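## Task

Make the keyboard's display read exactly "OUR" at the finish; the left-arrow key erases the most recent letter. A forceful press breaks the keyboard and means failure. The keyboard must finish lying flat on the table with its keys facing up, and it must stay correct without the robot holding anything in place.

## Robot and tools

Robot: two Kinova Gen3 seven-joint arms, left_arm and right_arm, each ending in a Robotiq 2F-85 parallel gripper with a wrist camera. The names are labels only, not image sides. Bases in the scene frame: left_arm at (-0.014, +0.386, 0) m, right_arm at (+0.044, -0.422, 0) m, both facing nearly along +x.

Scene frame: origin on the tabletop midway between the arms, +x out over the table, +z up, left_arm on the +y side. Gripper frame: +z runs along the fingers away from the wrist, +y is the closing direction. end_effector_position is the point between the pads when closed; closed fingertips stick out about 19 mm past it (6 mm when fully open), and closing pushes the tips about 13 mm further out, so leave that clearance above a surface. Printed positions can be slightly off, more at long reach.

execute_actions(actions): a list of actions; each action is a table of up to 15 rows, each row one 1/30 s step; a short table repeats its last row to fill 15 steps (0.5 s). Every row has 18 numbers in [-1, 1]: left arm dx, dy, dz, rx, ry, rz, gripper position, force_limit, speed, then the same nine for the right arm. Both arms are always included. dx..rz are an offset, not a pose: measured in that gripper's own axes from its measured pose at the start of the action (for a call's first action, from the last pose reported), and every row counts from that same start, not from the previous row. Scale: 1.0 equals 0.6 m or 180 degrees; rx, ry, rz form one rotation vector. Each step the command is clipped to 70 mm and 16 degrees from the measured pose, so large offsets need several actions; after an action the arm only continues to its last clipped target. An empty list just returns state and images.

Gripper numbers: position +1 is open (85 mm), about -0.8 is pads touching, -1 closes until blocked. force_limit -1, 0, +1 gives roughly 20, 128, 235 N per pad on a 40 mm object; speed -1, 0, +1 gives about 20, 85, 150 mm/s, and faster closing adds grip. New force or speed only applies when position changes by at least 0.01. To leave a gripper alone, resend its previous three numbers; a 0 is a real command. For pressing keys a closed gripper (position about -1) works as a fingertip.

move(target, speed, blocking): target is one 18-number row laid out as above; its pose part is again an offset in each gripper's axes from the pose in the latest result that showed one. speed is the path top speed in m/s, 0.002 to 0.5 (default 0.25), turning up to twice that in rad/s. Paths are straight, finish together, last 0.5 to 10 s, and ignore obstacles; grippers lag and can overshoot speed near full extension. Faster motion and targets set deeper past contact mean harder hits, so approach keys slowly with small overshoot. blocking=false returns after 0.5 s; then use wait(0) or stop before any other motion. The result adds a move: line (done, off_target, moving, held, fault) plus limits (paced = pose was clipped; held = a check blocked steps, after which the arm may speed up) and each gripper's distance to target.

wait(seconds), 0 to 10: lets time run with commands held. stop(): brakes a running move; needs stopping room. zoom_image(camera, region): camera is cam_left_wrist or cam_right_wrist (both 896x504); region [x0, y0, x1, y1] in pixels, at most 504 by 504. read_manual(section): licence texts only. finished_scene(scene): ends scene 1 or 2 permanently and reports success; the next scene's word comes with it.

Results: a state line per arm with position (m) and quat_wxyz in the scene frame; Hand target lines show where the controller is driving; step readings, with HELD marking held-back steps; pose unreachable lines when the clearance check altered a command; object_status (0 moving, 1 blocked while opening, 2 blocked while closing i.e. gripping, 3 reached target or pads met); position_measured in counts (3 open, 78 about 60 mm, 130 about 40 mm, 180 about 20 mm, 230 pads touching). Camera calibration lines give K and T_world_to_cam for projecting image points.

Cautions: tap keys gently; a hard press breaks the keyboard. Do not tip, shove or knock the keyboard or anything off the table; it must end flat, keys up, untouched. Keep the arms from hitting each other. Contact torque reaching a joint's load limit (49.6 N m for the big joints, 31.2 N m for wrist joints) freezes that arm for 10 s. Holding loads heats motors: MOTOR HOT appears at 60 °C, and at 75 °C an OVER-TEMPERATURE FAULT lets the arm sink. The simulation continues while you think, holding the last command; for an idle arm send zero offsets. Quicker, smoother, lower-effort solutions rate better.

Each tool is called after "Emit:" in YAML: its name, and indented under it one key for each argument.

## Session

Emit:
execute_actions:
  actions: []

Scene clock: 0.00 s.
left_arm: end_effector_position=(+0.4172, -0.0131, +0.1114) position_measured=230 object_status=3 end_effector_quat_wxyz=(+0.164, +0.757, -0.618, +0.138) | right_arm: end_effector_position=(+0.4947, -0.4073, +0.1987) position_measured=230 object_status=3 end_effector_quat_wxyz=(-0.001, -0.015, +1.000, +0.002)
Joint positions: left_arm=[ 0.684  0.728 -0.344  1.593  0.872  0.833  3.225] | right_arm=[-0.057  0.436 -0.002  1.655 -0.003  1.052  1.516]
Joint velocities: left_arm=[0.    0.001 0.    0.001 0.001 0.    0.001] | right_arm=[-0.     0.001 -0.001  0.     0.     0.001 -0.001]
Motor temperatures (°C, as the motors report them): left_arm=[30 28 29 30 36 36 47] | right_arm=[31 35 28 29 36 39 38]
Hand target (left_arm): +0.417, -0.013, +0.111; +0.164, +0.757, -0.618, +0.138
Hand target (right_arm): +0.495, -0.407, +0.199; -0.001, -0.015, +1.000, +0.002

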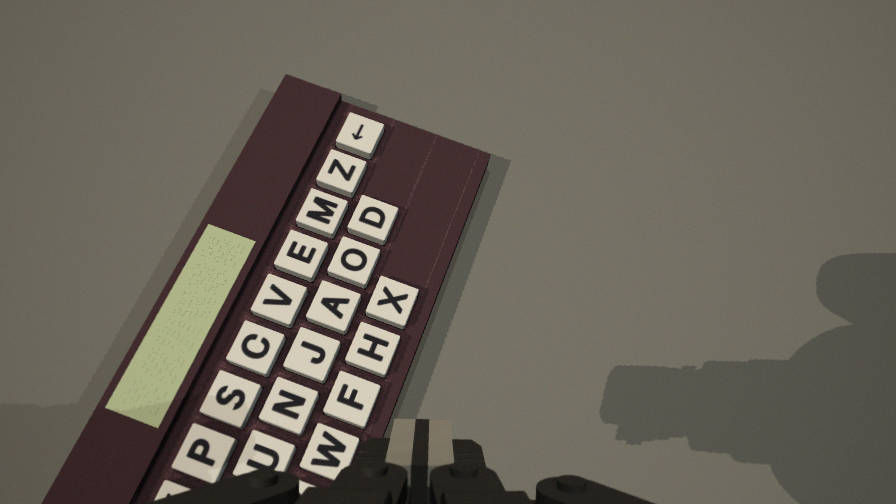

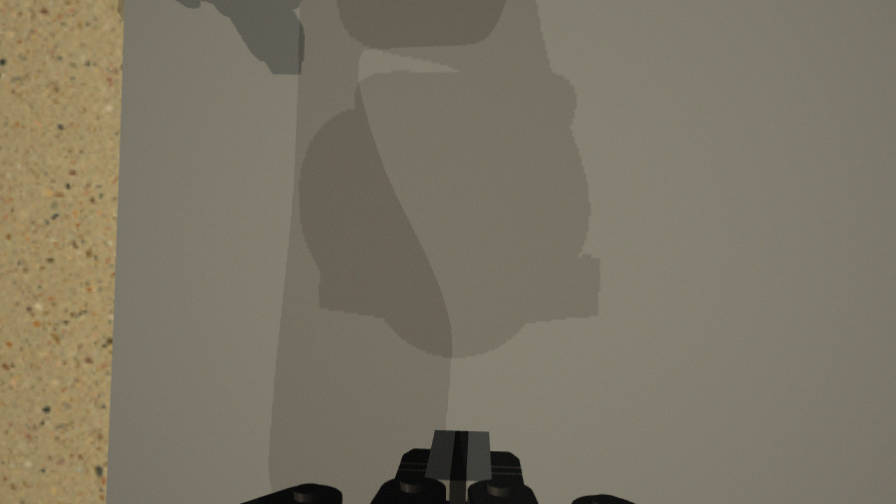

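Emit:
move:
  target: [-0.138,-0.08,-0.07,0,0,0,-1,0,0,0,0,0,0,0,0,-1,0,0]

Scene clock: 11.00 s.
left_arm: end_effector_position=(+0.4476, +0.0861, +0.1120) position_measured=232 object_status=3 end_effector_quat_wxyz=(+0.164, +0.756, -0.618, +0.138) | right_arm: end_effector_position=(+0.4947, -0.4073, +0.1987) position_measured=232 object_status=3 end_effector_quat_wxyz=(-0.001, -0.015, +1.000, +0.002)
Joint positions: left_arm=[ 0.491  0.701 -0.359  1.654  0.872  0.901  3.015] | right_arm=[-0.057  0.436 -0.002  1.655 -0.003  1.052  1.516]
Joint velocities: left_arm=[-0.007 -0.    -0.007  0.     0.004  0.003 -0.003] | right_arm=[ 0.     0.001 -0.001 -0.001  0.001  0.001  0.   ]
Motor temperatures (°C, as the motors report them): left_arm=[30 29 29 30 36 36 47] | right_arm=[31 35 28 29 36 39 38]
Hand target (left_arm): +0.448, +0.087, +0.112; +0.164, +0.757, -0.618, +0.138
Hand target (right_arm): +0.495, -0.407, +0.199; -0.001, -0.015, +1.000, +0.002
Off the commanded pose (left_arm): 0.001 m, 0 deg.
Off the commanded pose (right_arm): 0.000 m, 0 deg.
move: done
camera_calibration (this result's frames):
cam_left_wrist: T_world_to_cam=[[-0.97179, -0.203162, 0.119793, 0.429422], [-0.233952, 0.894679, -0.380547, 0.120177], [-0.0298631, -0.397838, -0.91697, 0.299896], [0, 0, 0, 1]] pos_world=[0.454379, 0.0990322, 0.269287]
cam_right_wrist: T_world_to_cam=[[-0.0514346, 0.998113, -0.0335392, 0.439456], [0.998654, 0.0516297, 0.00497808, -0.416926], [0.00670031, -0.0332381, -0.999425, 0.327683], [0, 0, 0, 1]] pos_world=[0.436773, -0.406209, 0.344309]

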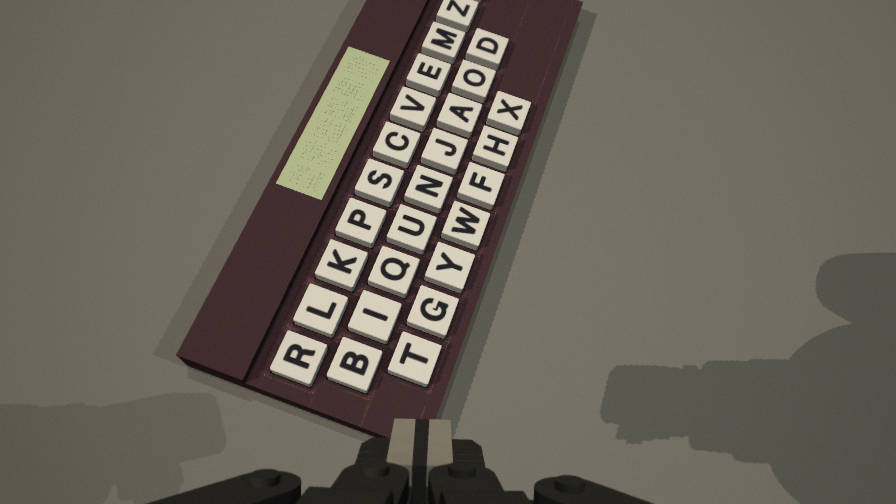

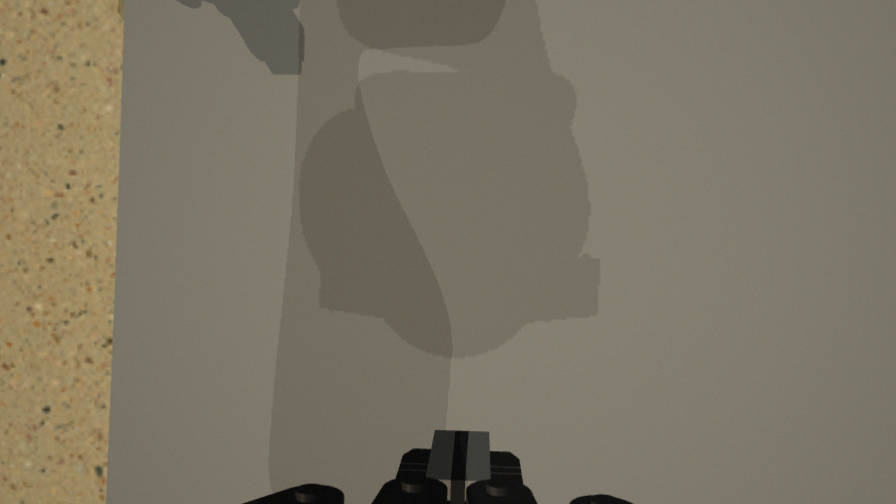

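Emit:
move:
  target: [0.233,0.033,0.226,0,0,0,-1,0,0,0,0,0,0,0,0,-1,0,0]

Scene clock: 21.77 s.
left_arm: end_effector_position=(+0.4566, -0.0981, +0.0482) position_measured=232 object_status=3 end_effector_quat_wxyz=(+0.164, +0.756, -0.618, +0.138) | right_arm: end_effector_position=(+0.4947, -0.4073, +0.1987) position_measured=232 object_status=3 end_effector_quat_wxyz=(-0.001, -0.015, +1.000, +0.002)
Joint positions: left_arm=[ 0.73   0.971 -0.321  1.294  0.881  0.833  3.366] | right_arm=[-0.057  0.436 -0.002  1.655 -0.003  1.052  1.516]
Joint velocities: left_arm=[ 0.003  0.011  0.003 -0.003 -0.002  0.001  0.002] | right_arm=[-0.     0.001  0.     0.001  0.001 -0.     0.   ]
Motor temperatures (°C, as the motors report them): left_arm=[30 29 29 30 36 36 47] | right_arm=[31 35 28 29 36 39 38]
Hand target (left_arm): +0.456, -0.098, +0.048; +0.164, +0.756, -0.618, +0.138
Hand target (right_arm): +0.495, -0.407, +0.199; -0.001, -0.015, +1.000, +0.002
Off the commanded pose (left_arm): 0.001 m, 0 deg.
Off the commanded pose (right_arm): 0.000 m, 0 deg.
move: done
camera_calibration (this result's frames):
cam_left_wrist: T_world_to_cam=[[-0.971717, -0.203777, 0.119339, 0.408295], [-0.234327, 0.8947, -0.380266, 0.262966], [-0.0292827, -0.397475, -0.917145, 0.168175], [0, 0, 0, 1]] pos_world=[0.463292, -0.0852292, 0.205512]
cam_right_wrist: T_world_to_cam=[[-0.0514345, 0.998113, -0.0335393, 0.439455], [0.998654, 0.0516297, 0.00497984, -0.416928], [0.00670207, -0.033238, -0.999425, 0.327682], [0, 0, 0, 1]] pos_world=[0.436774, -0.406209, 0.344309]

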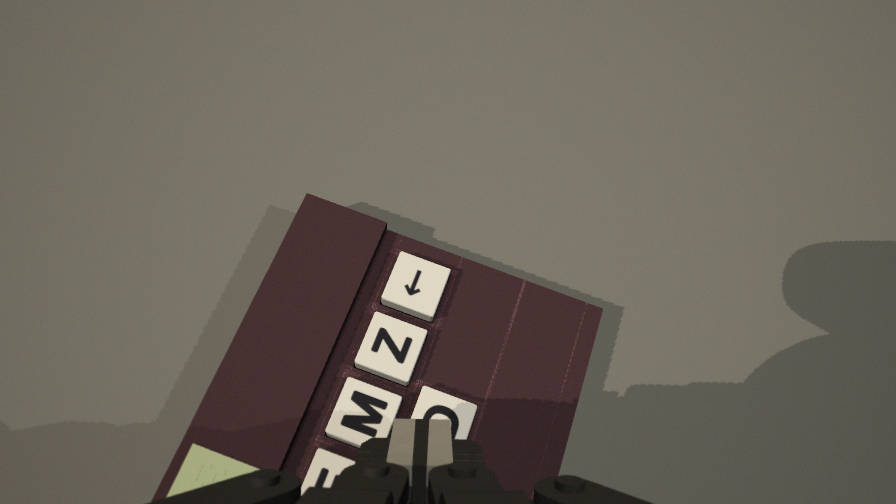

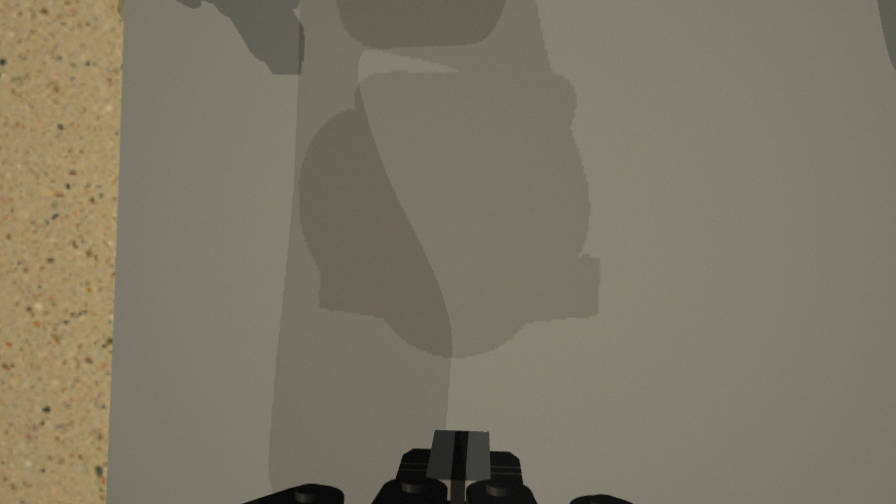

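Emit:
move:
  target: [-0.004,-0.0008,0.009,0,0,0,-1,0,0,-0.175,0.33,0,-0.22,0,0,-1,0,0]

Emit:
move:
  target: [-0.0027,-0.0005,0.006,0,0,0,-1,0,0,0,0,0,0,0,0,-1,0,0]
  speed: 0.008

Scene clock: 35.43 s.
left_arm: end_effector_position=(+0.4567, -0.0981, +0.0423) position_measured=232 object_status=3 end_effector_quat_wxyz=(+0.164, +0.756, -0.618, +0.138) | right_arm: end_effector_position=(+0.5939, -0.2065, +0.1998) position_measured=232 object_status=3 end_effector_quat_wxyz=(-0.005, -0.013, +0.940, +0.341)
Joint positions: left_arm=[ 0.728  0.98  -0.317  1.296  0.887  0.823  3.357] | right_arm=[ 0.116  0.753 -0.297  1.349 -0.569  1.064  1.758]
Joint velocities: left_arm=[-0.    -0.001  0.     0.001 -0.001 -0.    -0.   ] | right_arm=[ 0.004  0.009  0.005 -0.001 -0.001  0.002  0.002]
Motor temperatures (°C, as the motors report them): left_arm=[30 30 29 30 36 36 47] | right_arm=[31 36 28 29 36 39 38]
Hand target (left_arm): +0.457, -0.098, +0.042; +0.164, +0.756, -0.618, +0.138
Hand target (right_arm): +0.594, -0.207, +0.199; -0.006, -0.013, +0.940, +0.341
Off the commanded pose (left_arm): 0.000 m, 0 deg.
Off the commanded pose (right_arm): 0.001 m, 0 deg.
move: done
camera_calibration (this result's frames):
cam_left_wrist: T_world_to_cam=[[-0.971715, -0.203791, 0.119331, 0.409046], [-0.234338, 0.894694, -0.380275, 0.260764], [-0.0292676, -0.397483, -0.917143, 0.162726], [0, 0, 0, 1]] pos_world=[0.463346, -0.0852627, 0.199593]
cam_right_wrist: T_world_to_cam=[[-0.0441033, 0.789944, 0.61159, 0.0678909], [0.998971, 0.0413531, 0.0186256, -0.531396], [-0.010578, 0.611782, -0.790955, 0.436535], [0, 0, 0, 1]] pos_world=[0.538461, -0.29872, 0.313656]

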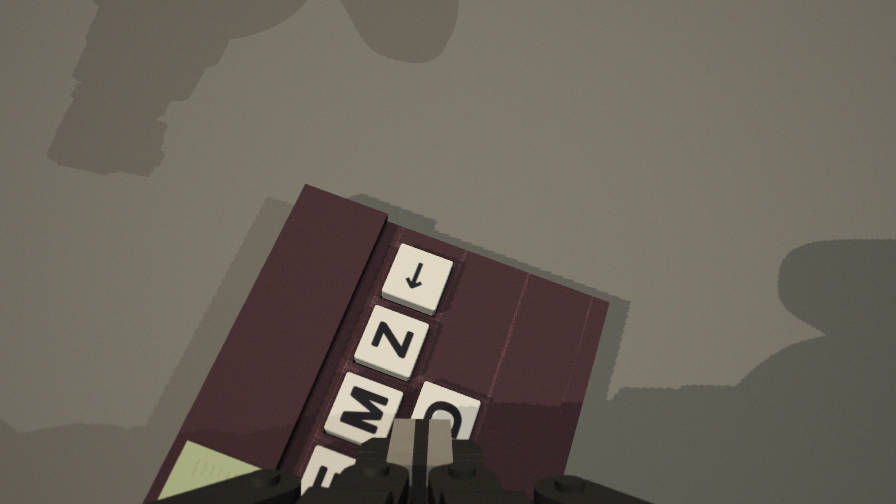

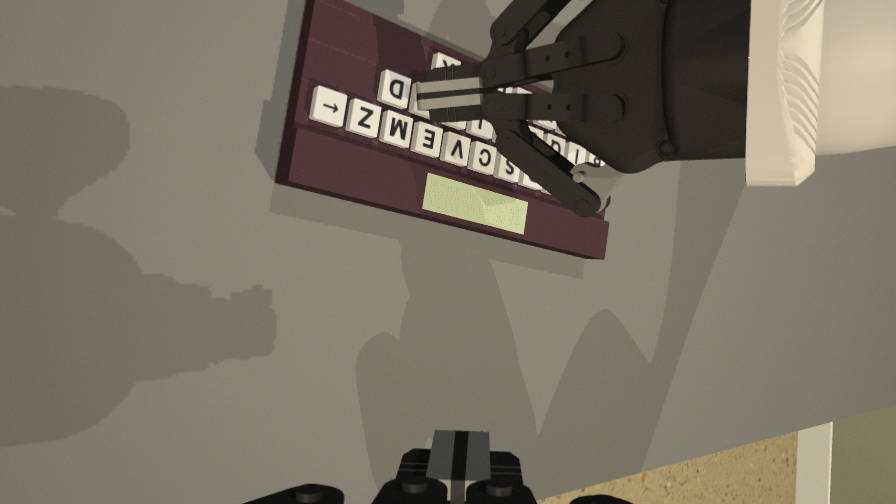

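Scene clock: 36.13 s.
left_arm: end_effector_position=(+0.4567, -0.0982, +0.0384) position_measured=232 object_status=3 end_effector_quat_wxyz=(+0.164, +0.756, -0.618, +0.138) | right_arm: end_effector_position=(+0.5939, -0.2065, +0.1998) position_measured=232 object_status=3 end_effector_quat_wxyz=(-0.005, -0.013, +0.940, +0.341)
Joint positions: left_arm=[ 0.726  0.985 -0.314  1.297  0.891  0.817  3.352] | right_arm=[ 0.116  0.753 -0.297  1.349 -0.569  1.064  1.758]
Joint velocities: left_arm=[-0.     0.     0.    -0.001  0.     0.001  0.   ] | right_arm=[ 0.    -0.001 -0.     0.     0.    -0.001 -0.001]
Motor temperatures (°C, as the motors report them): left_arm=[30 30 29 30 36 36 47] | right_arm=[31 36 28 29 36 39 38]
Hand target (left_arm): +0.457, -0.098, +0.038; +0.164, +0.756, -0.618, +0.138
Hand target (right_arm): +0.594, -0.206, +0.200; -0.005, -0.013, +0.940, +0.341
Off the commanded pose (left_arm): 0.000 m, 0 deg.
Off the commanded pose (right_arm): 0.000 m, 0 deg.
move: done
camera_calibration (this result's frames):
cam_left_wrist: T_world_to_cam=[[-0.971719, -0.203779, 0.119317, 0.40952], [-0.234322, 0.894686, -0.380302, 0.259282], [-0.0292532, -0.397505, -0.917134, 0.159098], [0, 0, 0, 1]] pos_world=[0.463348, -0.0852821, 0.195657]
cam_right_wrist: T_world_to_cam=[[-0.0441039, 0.789944, 0.611591, 0.067891], [0.998971, 0.0413517, 0.0186285, -0.531398], [-0.0105749, 0.611783, -0.790955, 0.436534], [0, 0, 0, 1]] pos_world=[0.538462, -0.29872, 0.313656]

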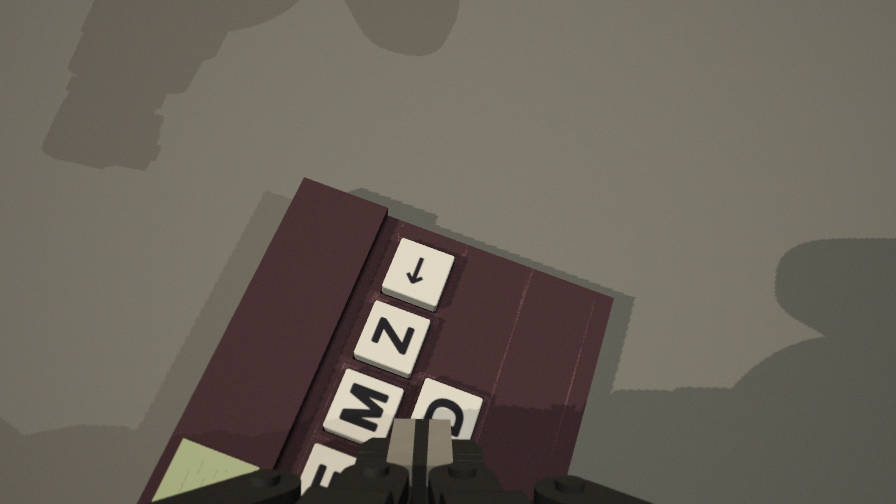

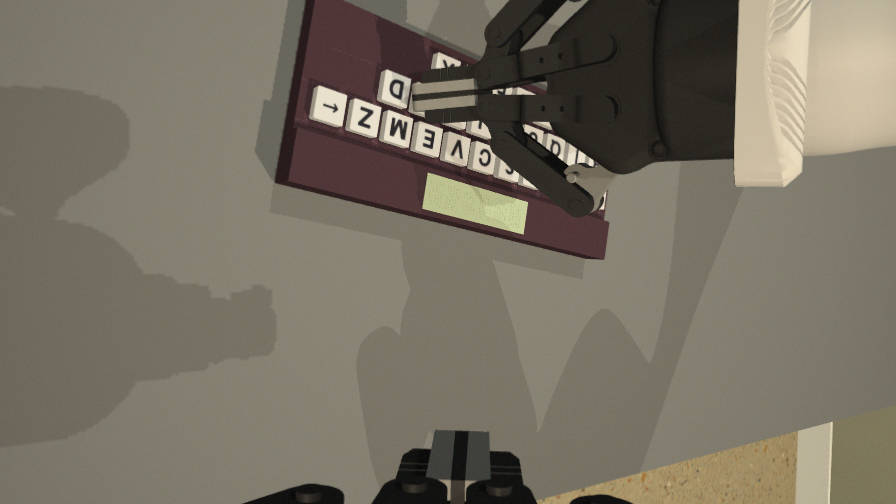

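Emit:
move:
  target: [-0.0014,-0.0003,0.003,0,0,0,-1,0,0,0,0,0,0,0,0,-1,0,0]
  speed: 0.008

Scene clock: 41.30 s.
left_arm: end_effector_position=(+0.4568, -0.0982, +0.0367) position_measured=232 object_status=3 end_effector_quat_wxyz=(+0.164, +0.756, -0.618, +0.138) | right_arm: end_effector_position=(+0.5939, -0.2065, +0.1998) position_measured=232 object_status=3 end_effector_quat_wxyz=(-0.005, -0.013, +0.940, +0.341)
Joint positions: left_arm=[ 0.725  0.988 -0.312  1.298  0.893  0.814  3.349] | right_arm=[ 0.116  0.753 -0.297  1.349 -0.569  1.064  1.758]
Joint velocities: left_arm=[ 0.     0.     0.001 -0.001 -0.    -0.     0.001] | right_arm=[ 0.     0.001  0.    -0.001 -0.     0.001  0.001]
Motor temperatures (°C, as the motors report them): left_arm=[30 30 29 30 36 36 47] | right_arm=[31 36 28 29 36 39 38]
Hand target (left_arm): +0.457, -0.098, +0.036; +0.164, +0.756, -0.618, +0.138
Hand target (right_arm): +0.594, -0.206, +0.200; -0.005, -0.013, +0.940, +0.341
Off the commanded pose (left_arm): 0.000 m, 0 deg.
Off the commanded pose (right_arm): 0.000 m, 0 deg.
move: done
camera_calibration (this result's frames):
cam_left_wrist: T_world_to_cam=[[-0.971755, -0.20372, 0.119125, 0.409839], [-0.234202, 0.894567, -0.380656, 0.258664], [-0.0290178, -0.397804, -0.917011, 0.157352], [0, 0, 0, 1]] pos_world=[0.463408, -0.0853044, 0.193934]
cam_right_wrist: T_world_to_cam=[[-0.0441039, 0.789944, 0.611591, 0.0678906], [0.998971, 0.0413501, 0.0186306, -0.5314], [-0.0105722, 0.611784, -0.790955, 0.436532], [0, 0, 0, 1]] pos_world=[0.538463, -0.298719, 0.313656]

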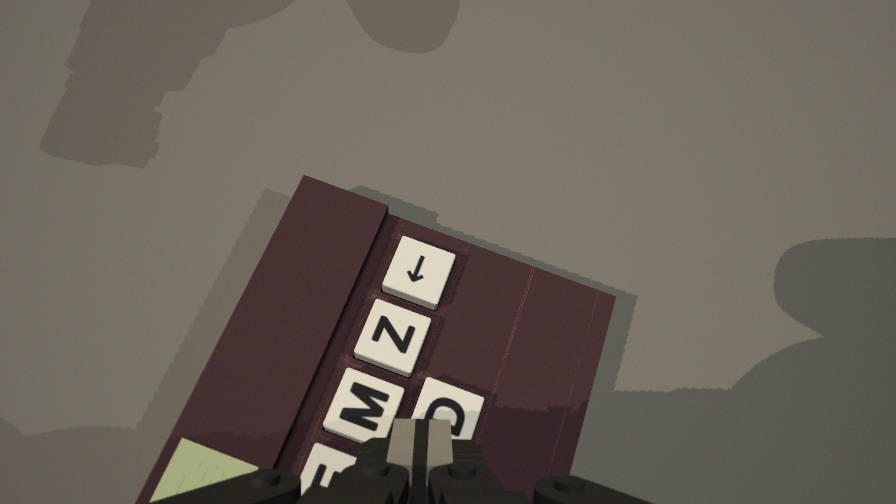

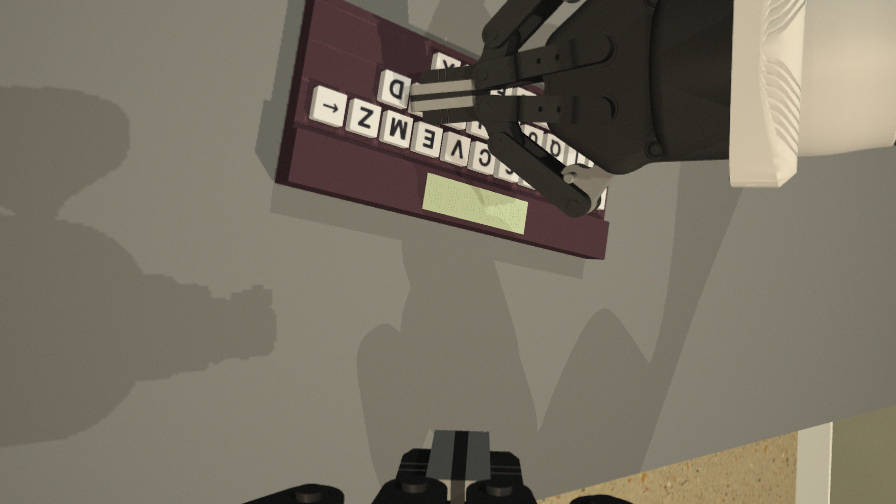

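Emit:
move:
  target: [-0.0014,-0.0003,0.003,0,0,0,-1,0,0,0,0,0,0,0,0,-1,0,0]
  speed: 0.008

Scene clock: 48.27 s.
left_arm: end_effector_position=(+0.4569, -0.0984, +0.0351) position_measured=232 object_status=3 end_effector_quat_wxyz=(+0.164, +0.756, -0.618, +0.139) | right_arm: end_effector_position=(+0.5939, -0.2065, +0.1998) position_measured=232 object_status=3 end_effector_quat_wxyz=(-0.005, -0.013, +0.940, +0.341)
Joint positions: left_arm=[ 0.725  0.991 -0.311  1.298  0.895  0.811  3.346] | right_arm=[ 0.116  0.753 -0.297  1.349 -0.569  1.064  1.758]
Joint velocities: left_arm=[-0.001 -0.    -0.001  0.001  0.001  0.     0.001] | right_arm=[-0.     0.    -0.     0.001 -0.     0.    -0.   ]
Motor temperatures (°C, as the motors report them): left_arm=[30 30 29 30 36 36 47] | right_arm=[31 36 28 29 36 39 38]
Hand target (left_arm): +0.457, -0.098, +0.035; +0.164, +0.756, -0.618, +0.138
Hand target (right_arm): +0.594, -0.206, +0.200; -0.005, -0.013, +0.940, +0.341
Off the commanded pose (left_arm): 0.000 m, 0 deg.
Off the commanded pose (right_arm): 0.000 m, 0 deg.
move: done
camera_calibration (this result's frames):
cam_left_wrist: T_world_to_cam=[[-0.971814, -0.203623, 0.118811, 0.410188], [-0.234006, 0.894371, -0.381237, 0.258145], [-0.0286325, -0.398294, -0.916811, 0.155651], [0, 0, 0, 1]] pos_world=[0.46349, -0.0853588, 0.192382]
cam_right_wrist: T_world_to_cam=[[-0.044104, 0.789943, 0.611592, 0.0678905], [0.998971, 0.0413485, 0.0186328, -0.531403], [-0.0105696, 0.611784, -0.790954, 0.43653], [0, 0, 0, 1]] pos_world=[0.538464, -0.298719, 0.313656]

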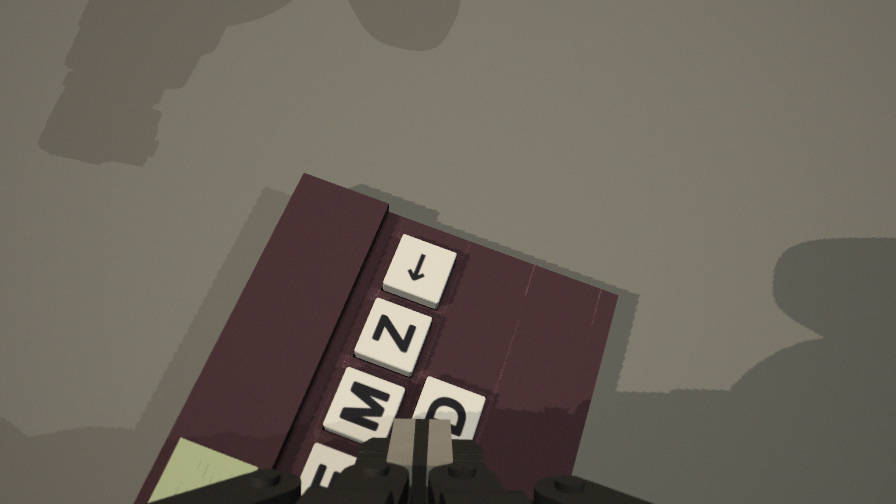

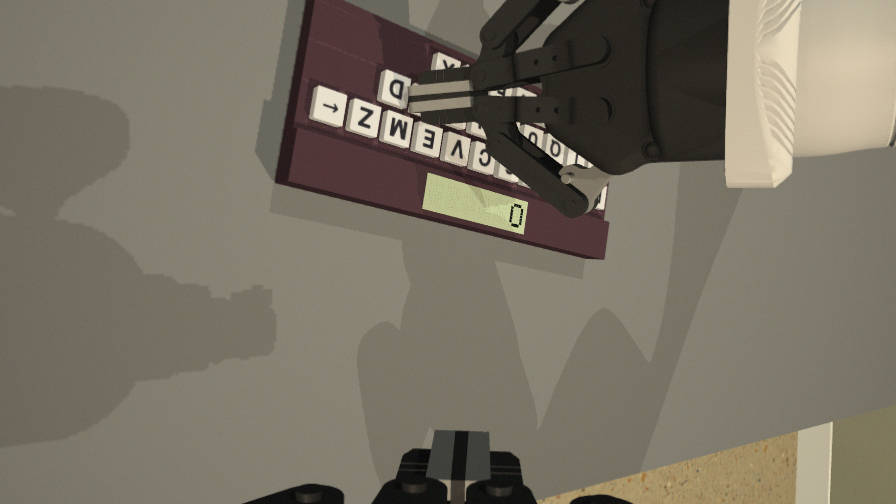

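Emit:
move:
  target: [0.0069,0.0013,-0.0152,0,0,0,-1,0,0,0,0,0,0,0,0,-1,0,0]
  speed: 0.05

Emit:
move:
  target: [-0.1132,-0.0422,-0.0548,0,0,0,-1,0,0,0,0,0,0,0,0,-1,0,0]
  speed: 0.1

Emit:
move:
  target: [-0.0062,-0.0012,0.0137,0,0,0,-1,0,0,0,0,0,0,0,0,-1,0,0]
  speed: 0.01

Scene clock: 55.00 s.
left_arm: end_effector_position=(+0.4569, -0.0983, +0.0451) position_measured=232 object_status=3 end_effector_quat_wxyz=(+0.164, +0.756, -0.618, +0.139) | right_arm: end_effector_position=(+0.5939, -0.2065, +0.1998) position_measured=232 object_status=3 end_effector_quat_wxyz=(-0.005, -0.013, +0.940, +0.341)
Joint positions: left_arm=[ 0.728  0.976 -0.319  1.295  0.885  0.827  3.36 ] | right_arm=[ 0.116  0.753 -0.297  1.349 -0.569  1.064  1.758]
Joint velocities: left_arm=[ 0.001 -0.     0.     0.001  0.001 -0.001 -0.   ] | right_arm=[-0.     0.001  0.    -0.001  0.     0.     0.001]
Motor temperatures (°C, as the motors report them): left_arm=[30 31 29 30 36 36 47] | right_arm=[31 36 28 29 36 39 38]
Hand target (left_arm): +0.457, -0.098, +0.045; +0.164, +0.756, -0.618, +0.139
Hand target (right_arm): +0.594, -0.206, +0.200; -0.005, -0.013, +0.940, +0.341
Off the commanded pose (left_arm): 0.000 m, 0 deg.
Off the commanded pose (right_arm): 0.000 m, 0 deg.
move: done
camera_calibration (this result's frames):
cam_left_wrist: T_world_to_cam=[[-0.971806, -0.203645, 0.118838, 0.408965], [-0.234035, 0.894384, -0.381188, 0.261941], [-0.0286598, -0.398253, -0.916828, 0.164841], [0, 0, 0, 1]] pos_world=[0.463462, -0.0853439, 0.202379]
cam_right_wrist: T_world_to_cam=[[-0.0441041, 0.789943, 0.611592, 0.0678901], [0.998971, 0.0413469, 0.0186349, -0.531405], [-0.0105669, 0.611785, -0.790954, 0.436529], [0, 0, 0, 1]] pos_world=[0.538465, -0.298719, 0.313656]

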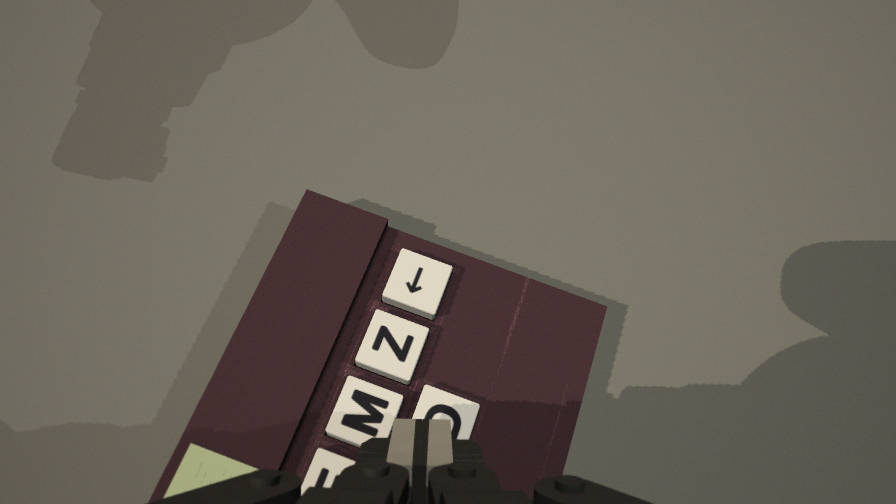

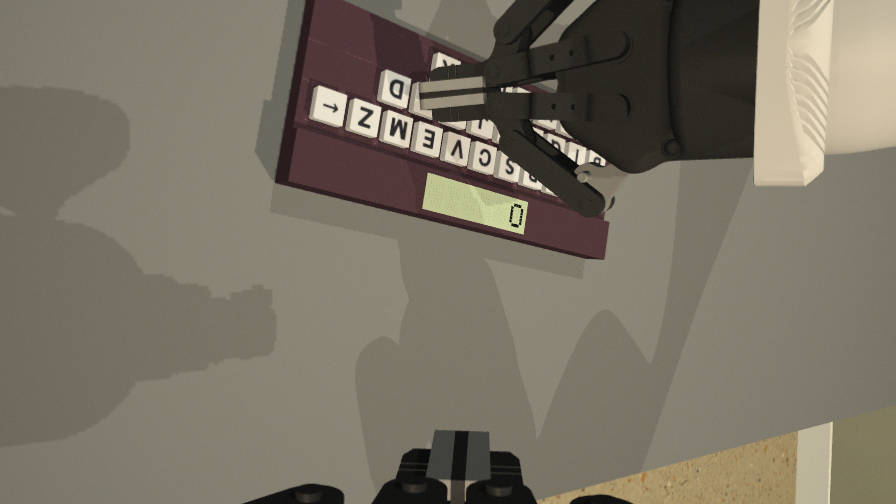

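Scene clock: 56.10 s.
left_arm: end_effector_position=(+0.4681, -0.0200, +0.0450) position_measured=232 object_status=3 end_effector_quat_wxyz=(+0.164, +0.756, -0.618, +0.139) | right_arm: end_effector_position=(+0.5939, -0.2065, +0.1998) position_measured=232 object_status=3 end_effector_quat_wxyz=(-0.005, -0.013, +0.940, +0.341)
Joint positions: left_arm=[ 0.603  0.913 -0.296  1.445  0.914  0.81   3.168] | right_arm=[ 0.116  0.753 -0.297  1.349 -0.569  1.064  1.758]
Joint velocities: left_arm=[-0.002 -0.003 -0.003 -0.     0.002  0.001  0.001] | right_arm=[-0.001 -0.001 -0.     0.     0.001  0.002  0.001]
Motor temperatures (°C, as the motors report them): left_arm=[30 31 29 30 36 36 47] | right_arm=[31 36 28 29 36 39 38]
Hand target (left_arm): +0.468, -0.020, +0.045; +0.164, +0.756, -0.618, +0.139
Hand target (right_arm): +0.594, -0.206, +0.200; -0.005, -0.013, +0.940, +0.341
Off the commanded pose (left_arm): 0.000 m, 0 deg.
Off the commanded pose (right_arm): 0.000 m, 0 deg.
move: done
camera_calibration (this result's frames):
cam_left_wrist: T_world_to_cam=[[-0.971877, -0.20317, 0.119069, 0.43582], [-0.233699, 0.894352, -0.381469, 0.19427], [-0.0289864, -0.398567, -0.916681, 0.196437], [0, 0, 0, 1]] pos_world=[0.474658, -0.00690702, 0.202285]
cam_right_wrist: T_world_to_cam=[[-0.044104, 0.789942, 0.611593, 0.0678898], [0.998971, 0.0413453, 0.0186368, -0.531407], [-0.0105645, 0.611786, -0.790953, 0.436527], [0, 0, 0, 1]] pos_world=[0.538466, -0.298719, 0.313655]

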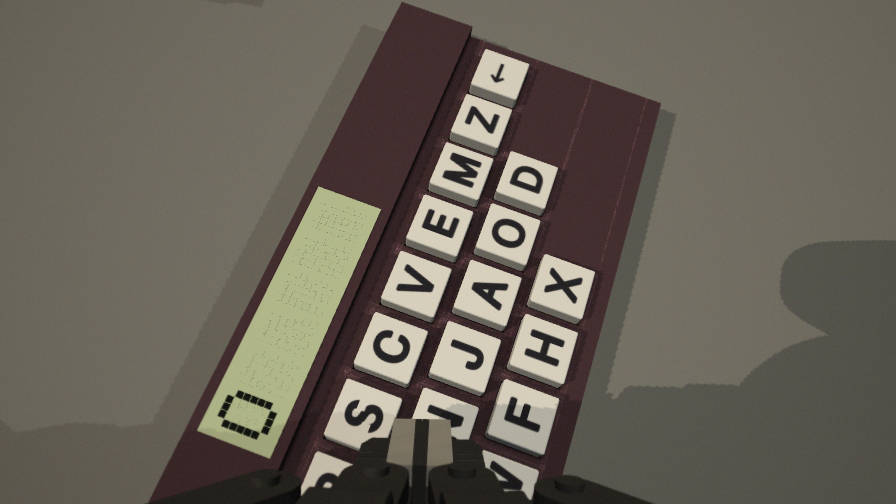

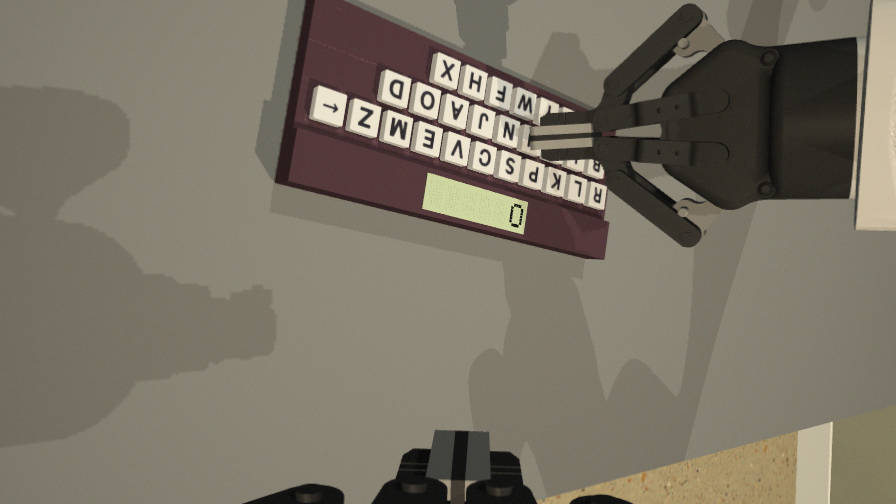

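Scene clock: 57.23 s.
left_arm: end_effector_position=(+0.4682, -0.0201, +0.0363) position_measured=232 object_status=3 end_effector_quat_wxyz=(+0.164, +0.756, -0.618, +0.139) | right_arm: end_effector_position=(+0.5939, -0.2065, +0.1998) position_measured=232 object_status=3 end_effector_quat_wxyz=(-0.005, -0.013, +0.940, +0.341)
Joint positions: left_arm=[ 0.599  0.927 -0.289  1.447  0.924  0.795  3.153] | right_arm=[ 0.116  0.753 -0.297  1.349 -0.569  1.064  1.758]
Joint velocities: left_arm=[0.001 0.    0.    0.001 0.001 0.001 0.   ] | right_arm=[-0.     0.    -0.     0.    -0.    -0.002  0.   ]
Motor temperatures (°C, as the motors report them): left_arm=[30 31 29 30 36 36 47] | right_arm=[31 36 28 29 36 39 38]
Hand target (left_arm): +0.468, -0.020, +0.036; +0.164, +0.756, -0.618, +0.139
Hand target (right_arm): +0.594, -0.206, +0.200; -0.005, -0.013, +0.940, +0.341
Off the commanded pose (left_arm): 0.000 m, 0 deg.
Off the commanded pose (right_arm): 0.000 m, 0 deg.
move: done
camera_calibration (this result's frames):
cam_left_wrist: T_world_to_cam=[[-0.971916, -0.203122, 0.11883, 0.437011], [-0.233571, 0.894232, -0.381829, 0.191], [-0.0287036, -0.39886, -0.916562, 0.188223], [0, 0, 0, 1]] pos_world=[0.474753, -0.00695725, 0.193518]
cam_right_wrist: T_world_to_cam=[[-0.0441038, 0.789942, 0.611593, 0.0678895], [0.998971, 0.0413436, 0.0186388, -0.531409], [-0.0105619, 0.611786, -0.790953, 0.436526], [0, 0, 0, 1]] pos_world=[0.538467, -0.298719, 0.313655]

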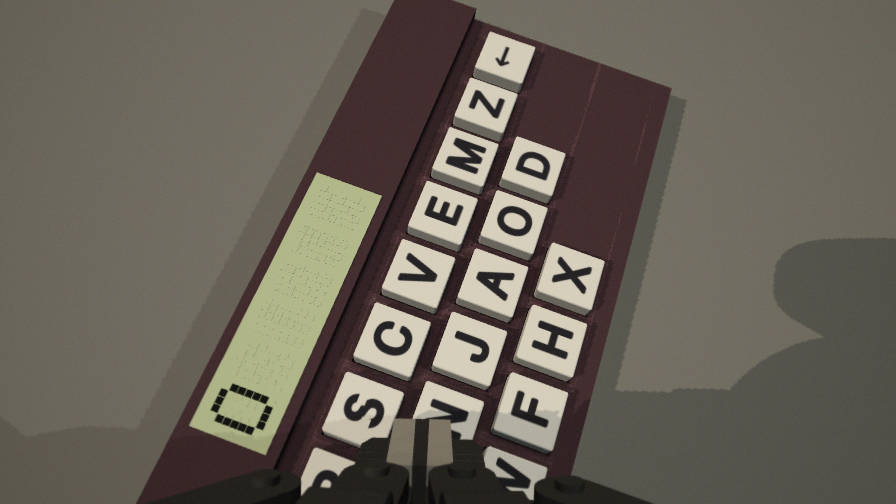

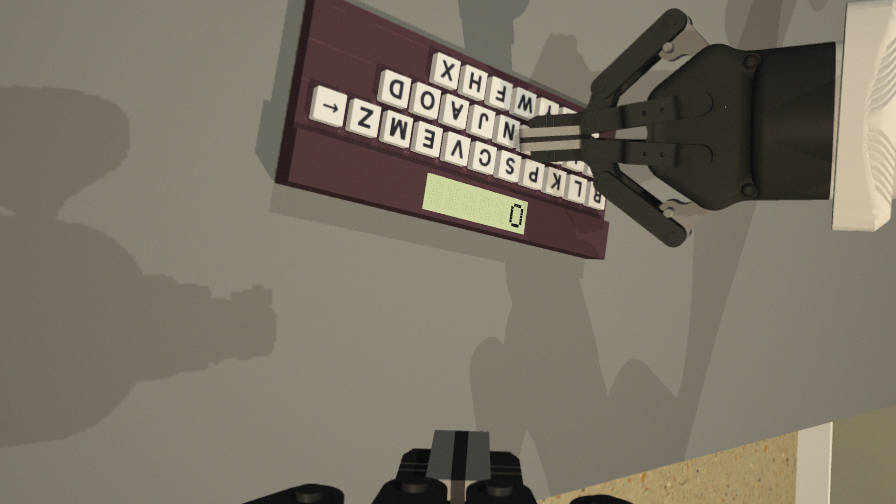

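Emit:
move:
  target: [-0.0012,-0.0002,0.0026,0,0,0,-1,0,0,0,0,0,0,0,0,-1,0,0]
  speed: 0.008

Scene clock: 64.73 s.
left_arm: end_effector_position=(+0.4684, -0.0202, +0.0351) position_measured=232 object_status=3 end_effector_quat_wxyz=(+0.164, +0.756, -0.618, +0.139) | right_arm: end_effector_position=(+0.5939, -0.2065, +0.1998) position_measured=232 object_status=3 end_effector_quat_wxyz=(-0.005, -0.013, +0.940, +0.341)
Joint positions: left_arm=[ 0.598  0.929 -0.287  1.448  0.927  0.792  3.15 ] | right_arm=[ 0.116  0.753 -0.297  1.349 -0.569  1.064  1.758]
Joint velocities: left_arm=[ 0.     0.     0.    -0.     0.001  0.001  0.   ] | right_arm=[-0.     0.001 -0.001  0.001  0.     0.001 -0.001]
Motor temperatures (°C, as the motors report them): left_arm=[30 31 29 30 36 36 47] | right_arm=[31 36 28 29 36 39 38]
Hand target (left_arm): +0.468, -0.020, +0.035; +0.164, +0.756, -0.618, +0.139
Hand target (right_arm): +0.594, -0.206, +0.200; -0.005, -0.013, +0.940, +0.341
Off the commanded pose (left_arm): 0.001 m, 0 deg.
Off the commanded pose (right_arm): 0.000 m, 0 deg.
move: done
camera_calibration (this result's frames):
cam_left_wrist: T_world_to_cam=[[-0.971989, -0.203034, 0.11838, 0.437338], [-0.233329, 0.894015, -0.382485, 0.190625], [-0.0281758, -0.399393, -0.916347, 0.186786], [0, 0, 0, 1]] pos_world=[0.474829, -0.00702597, 0.192299]
cam_right_wrist: T_world_to_cam=[[-0.0441037, 0.789942, 0.611594, 0.0678892], [0.998971, 0.0413419, 0.0186408, -0.531411], [-0.0105593, 0.611787, -0.790952, 0.436524], [0, 0, 0, 1]] pos_world=[0.538468, -0.298719, 0.313655]

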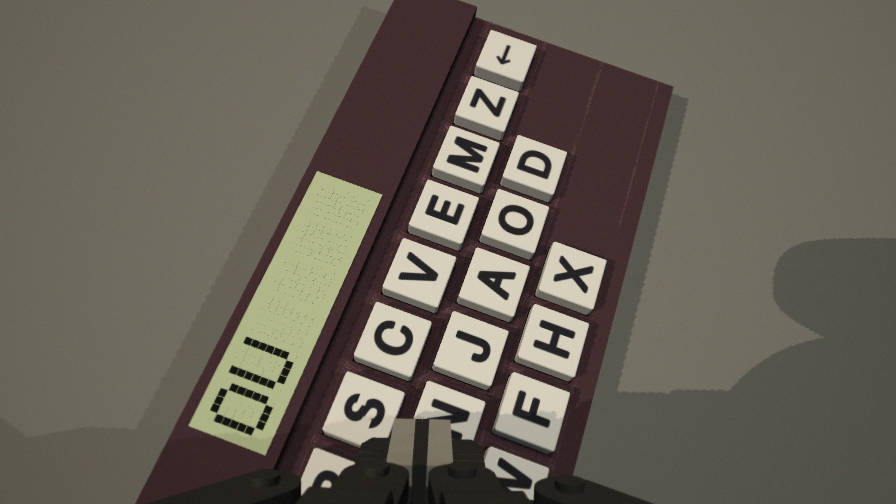

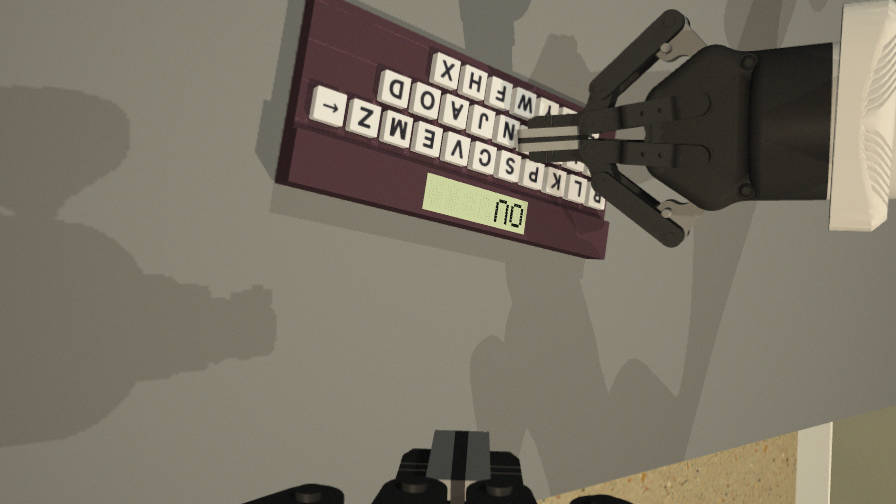

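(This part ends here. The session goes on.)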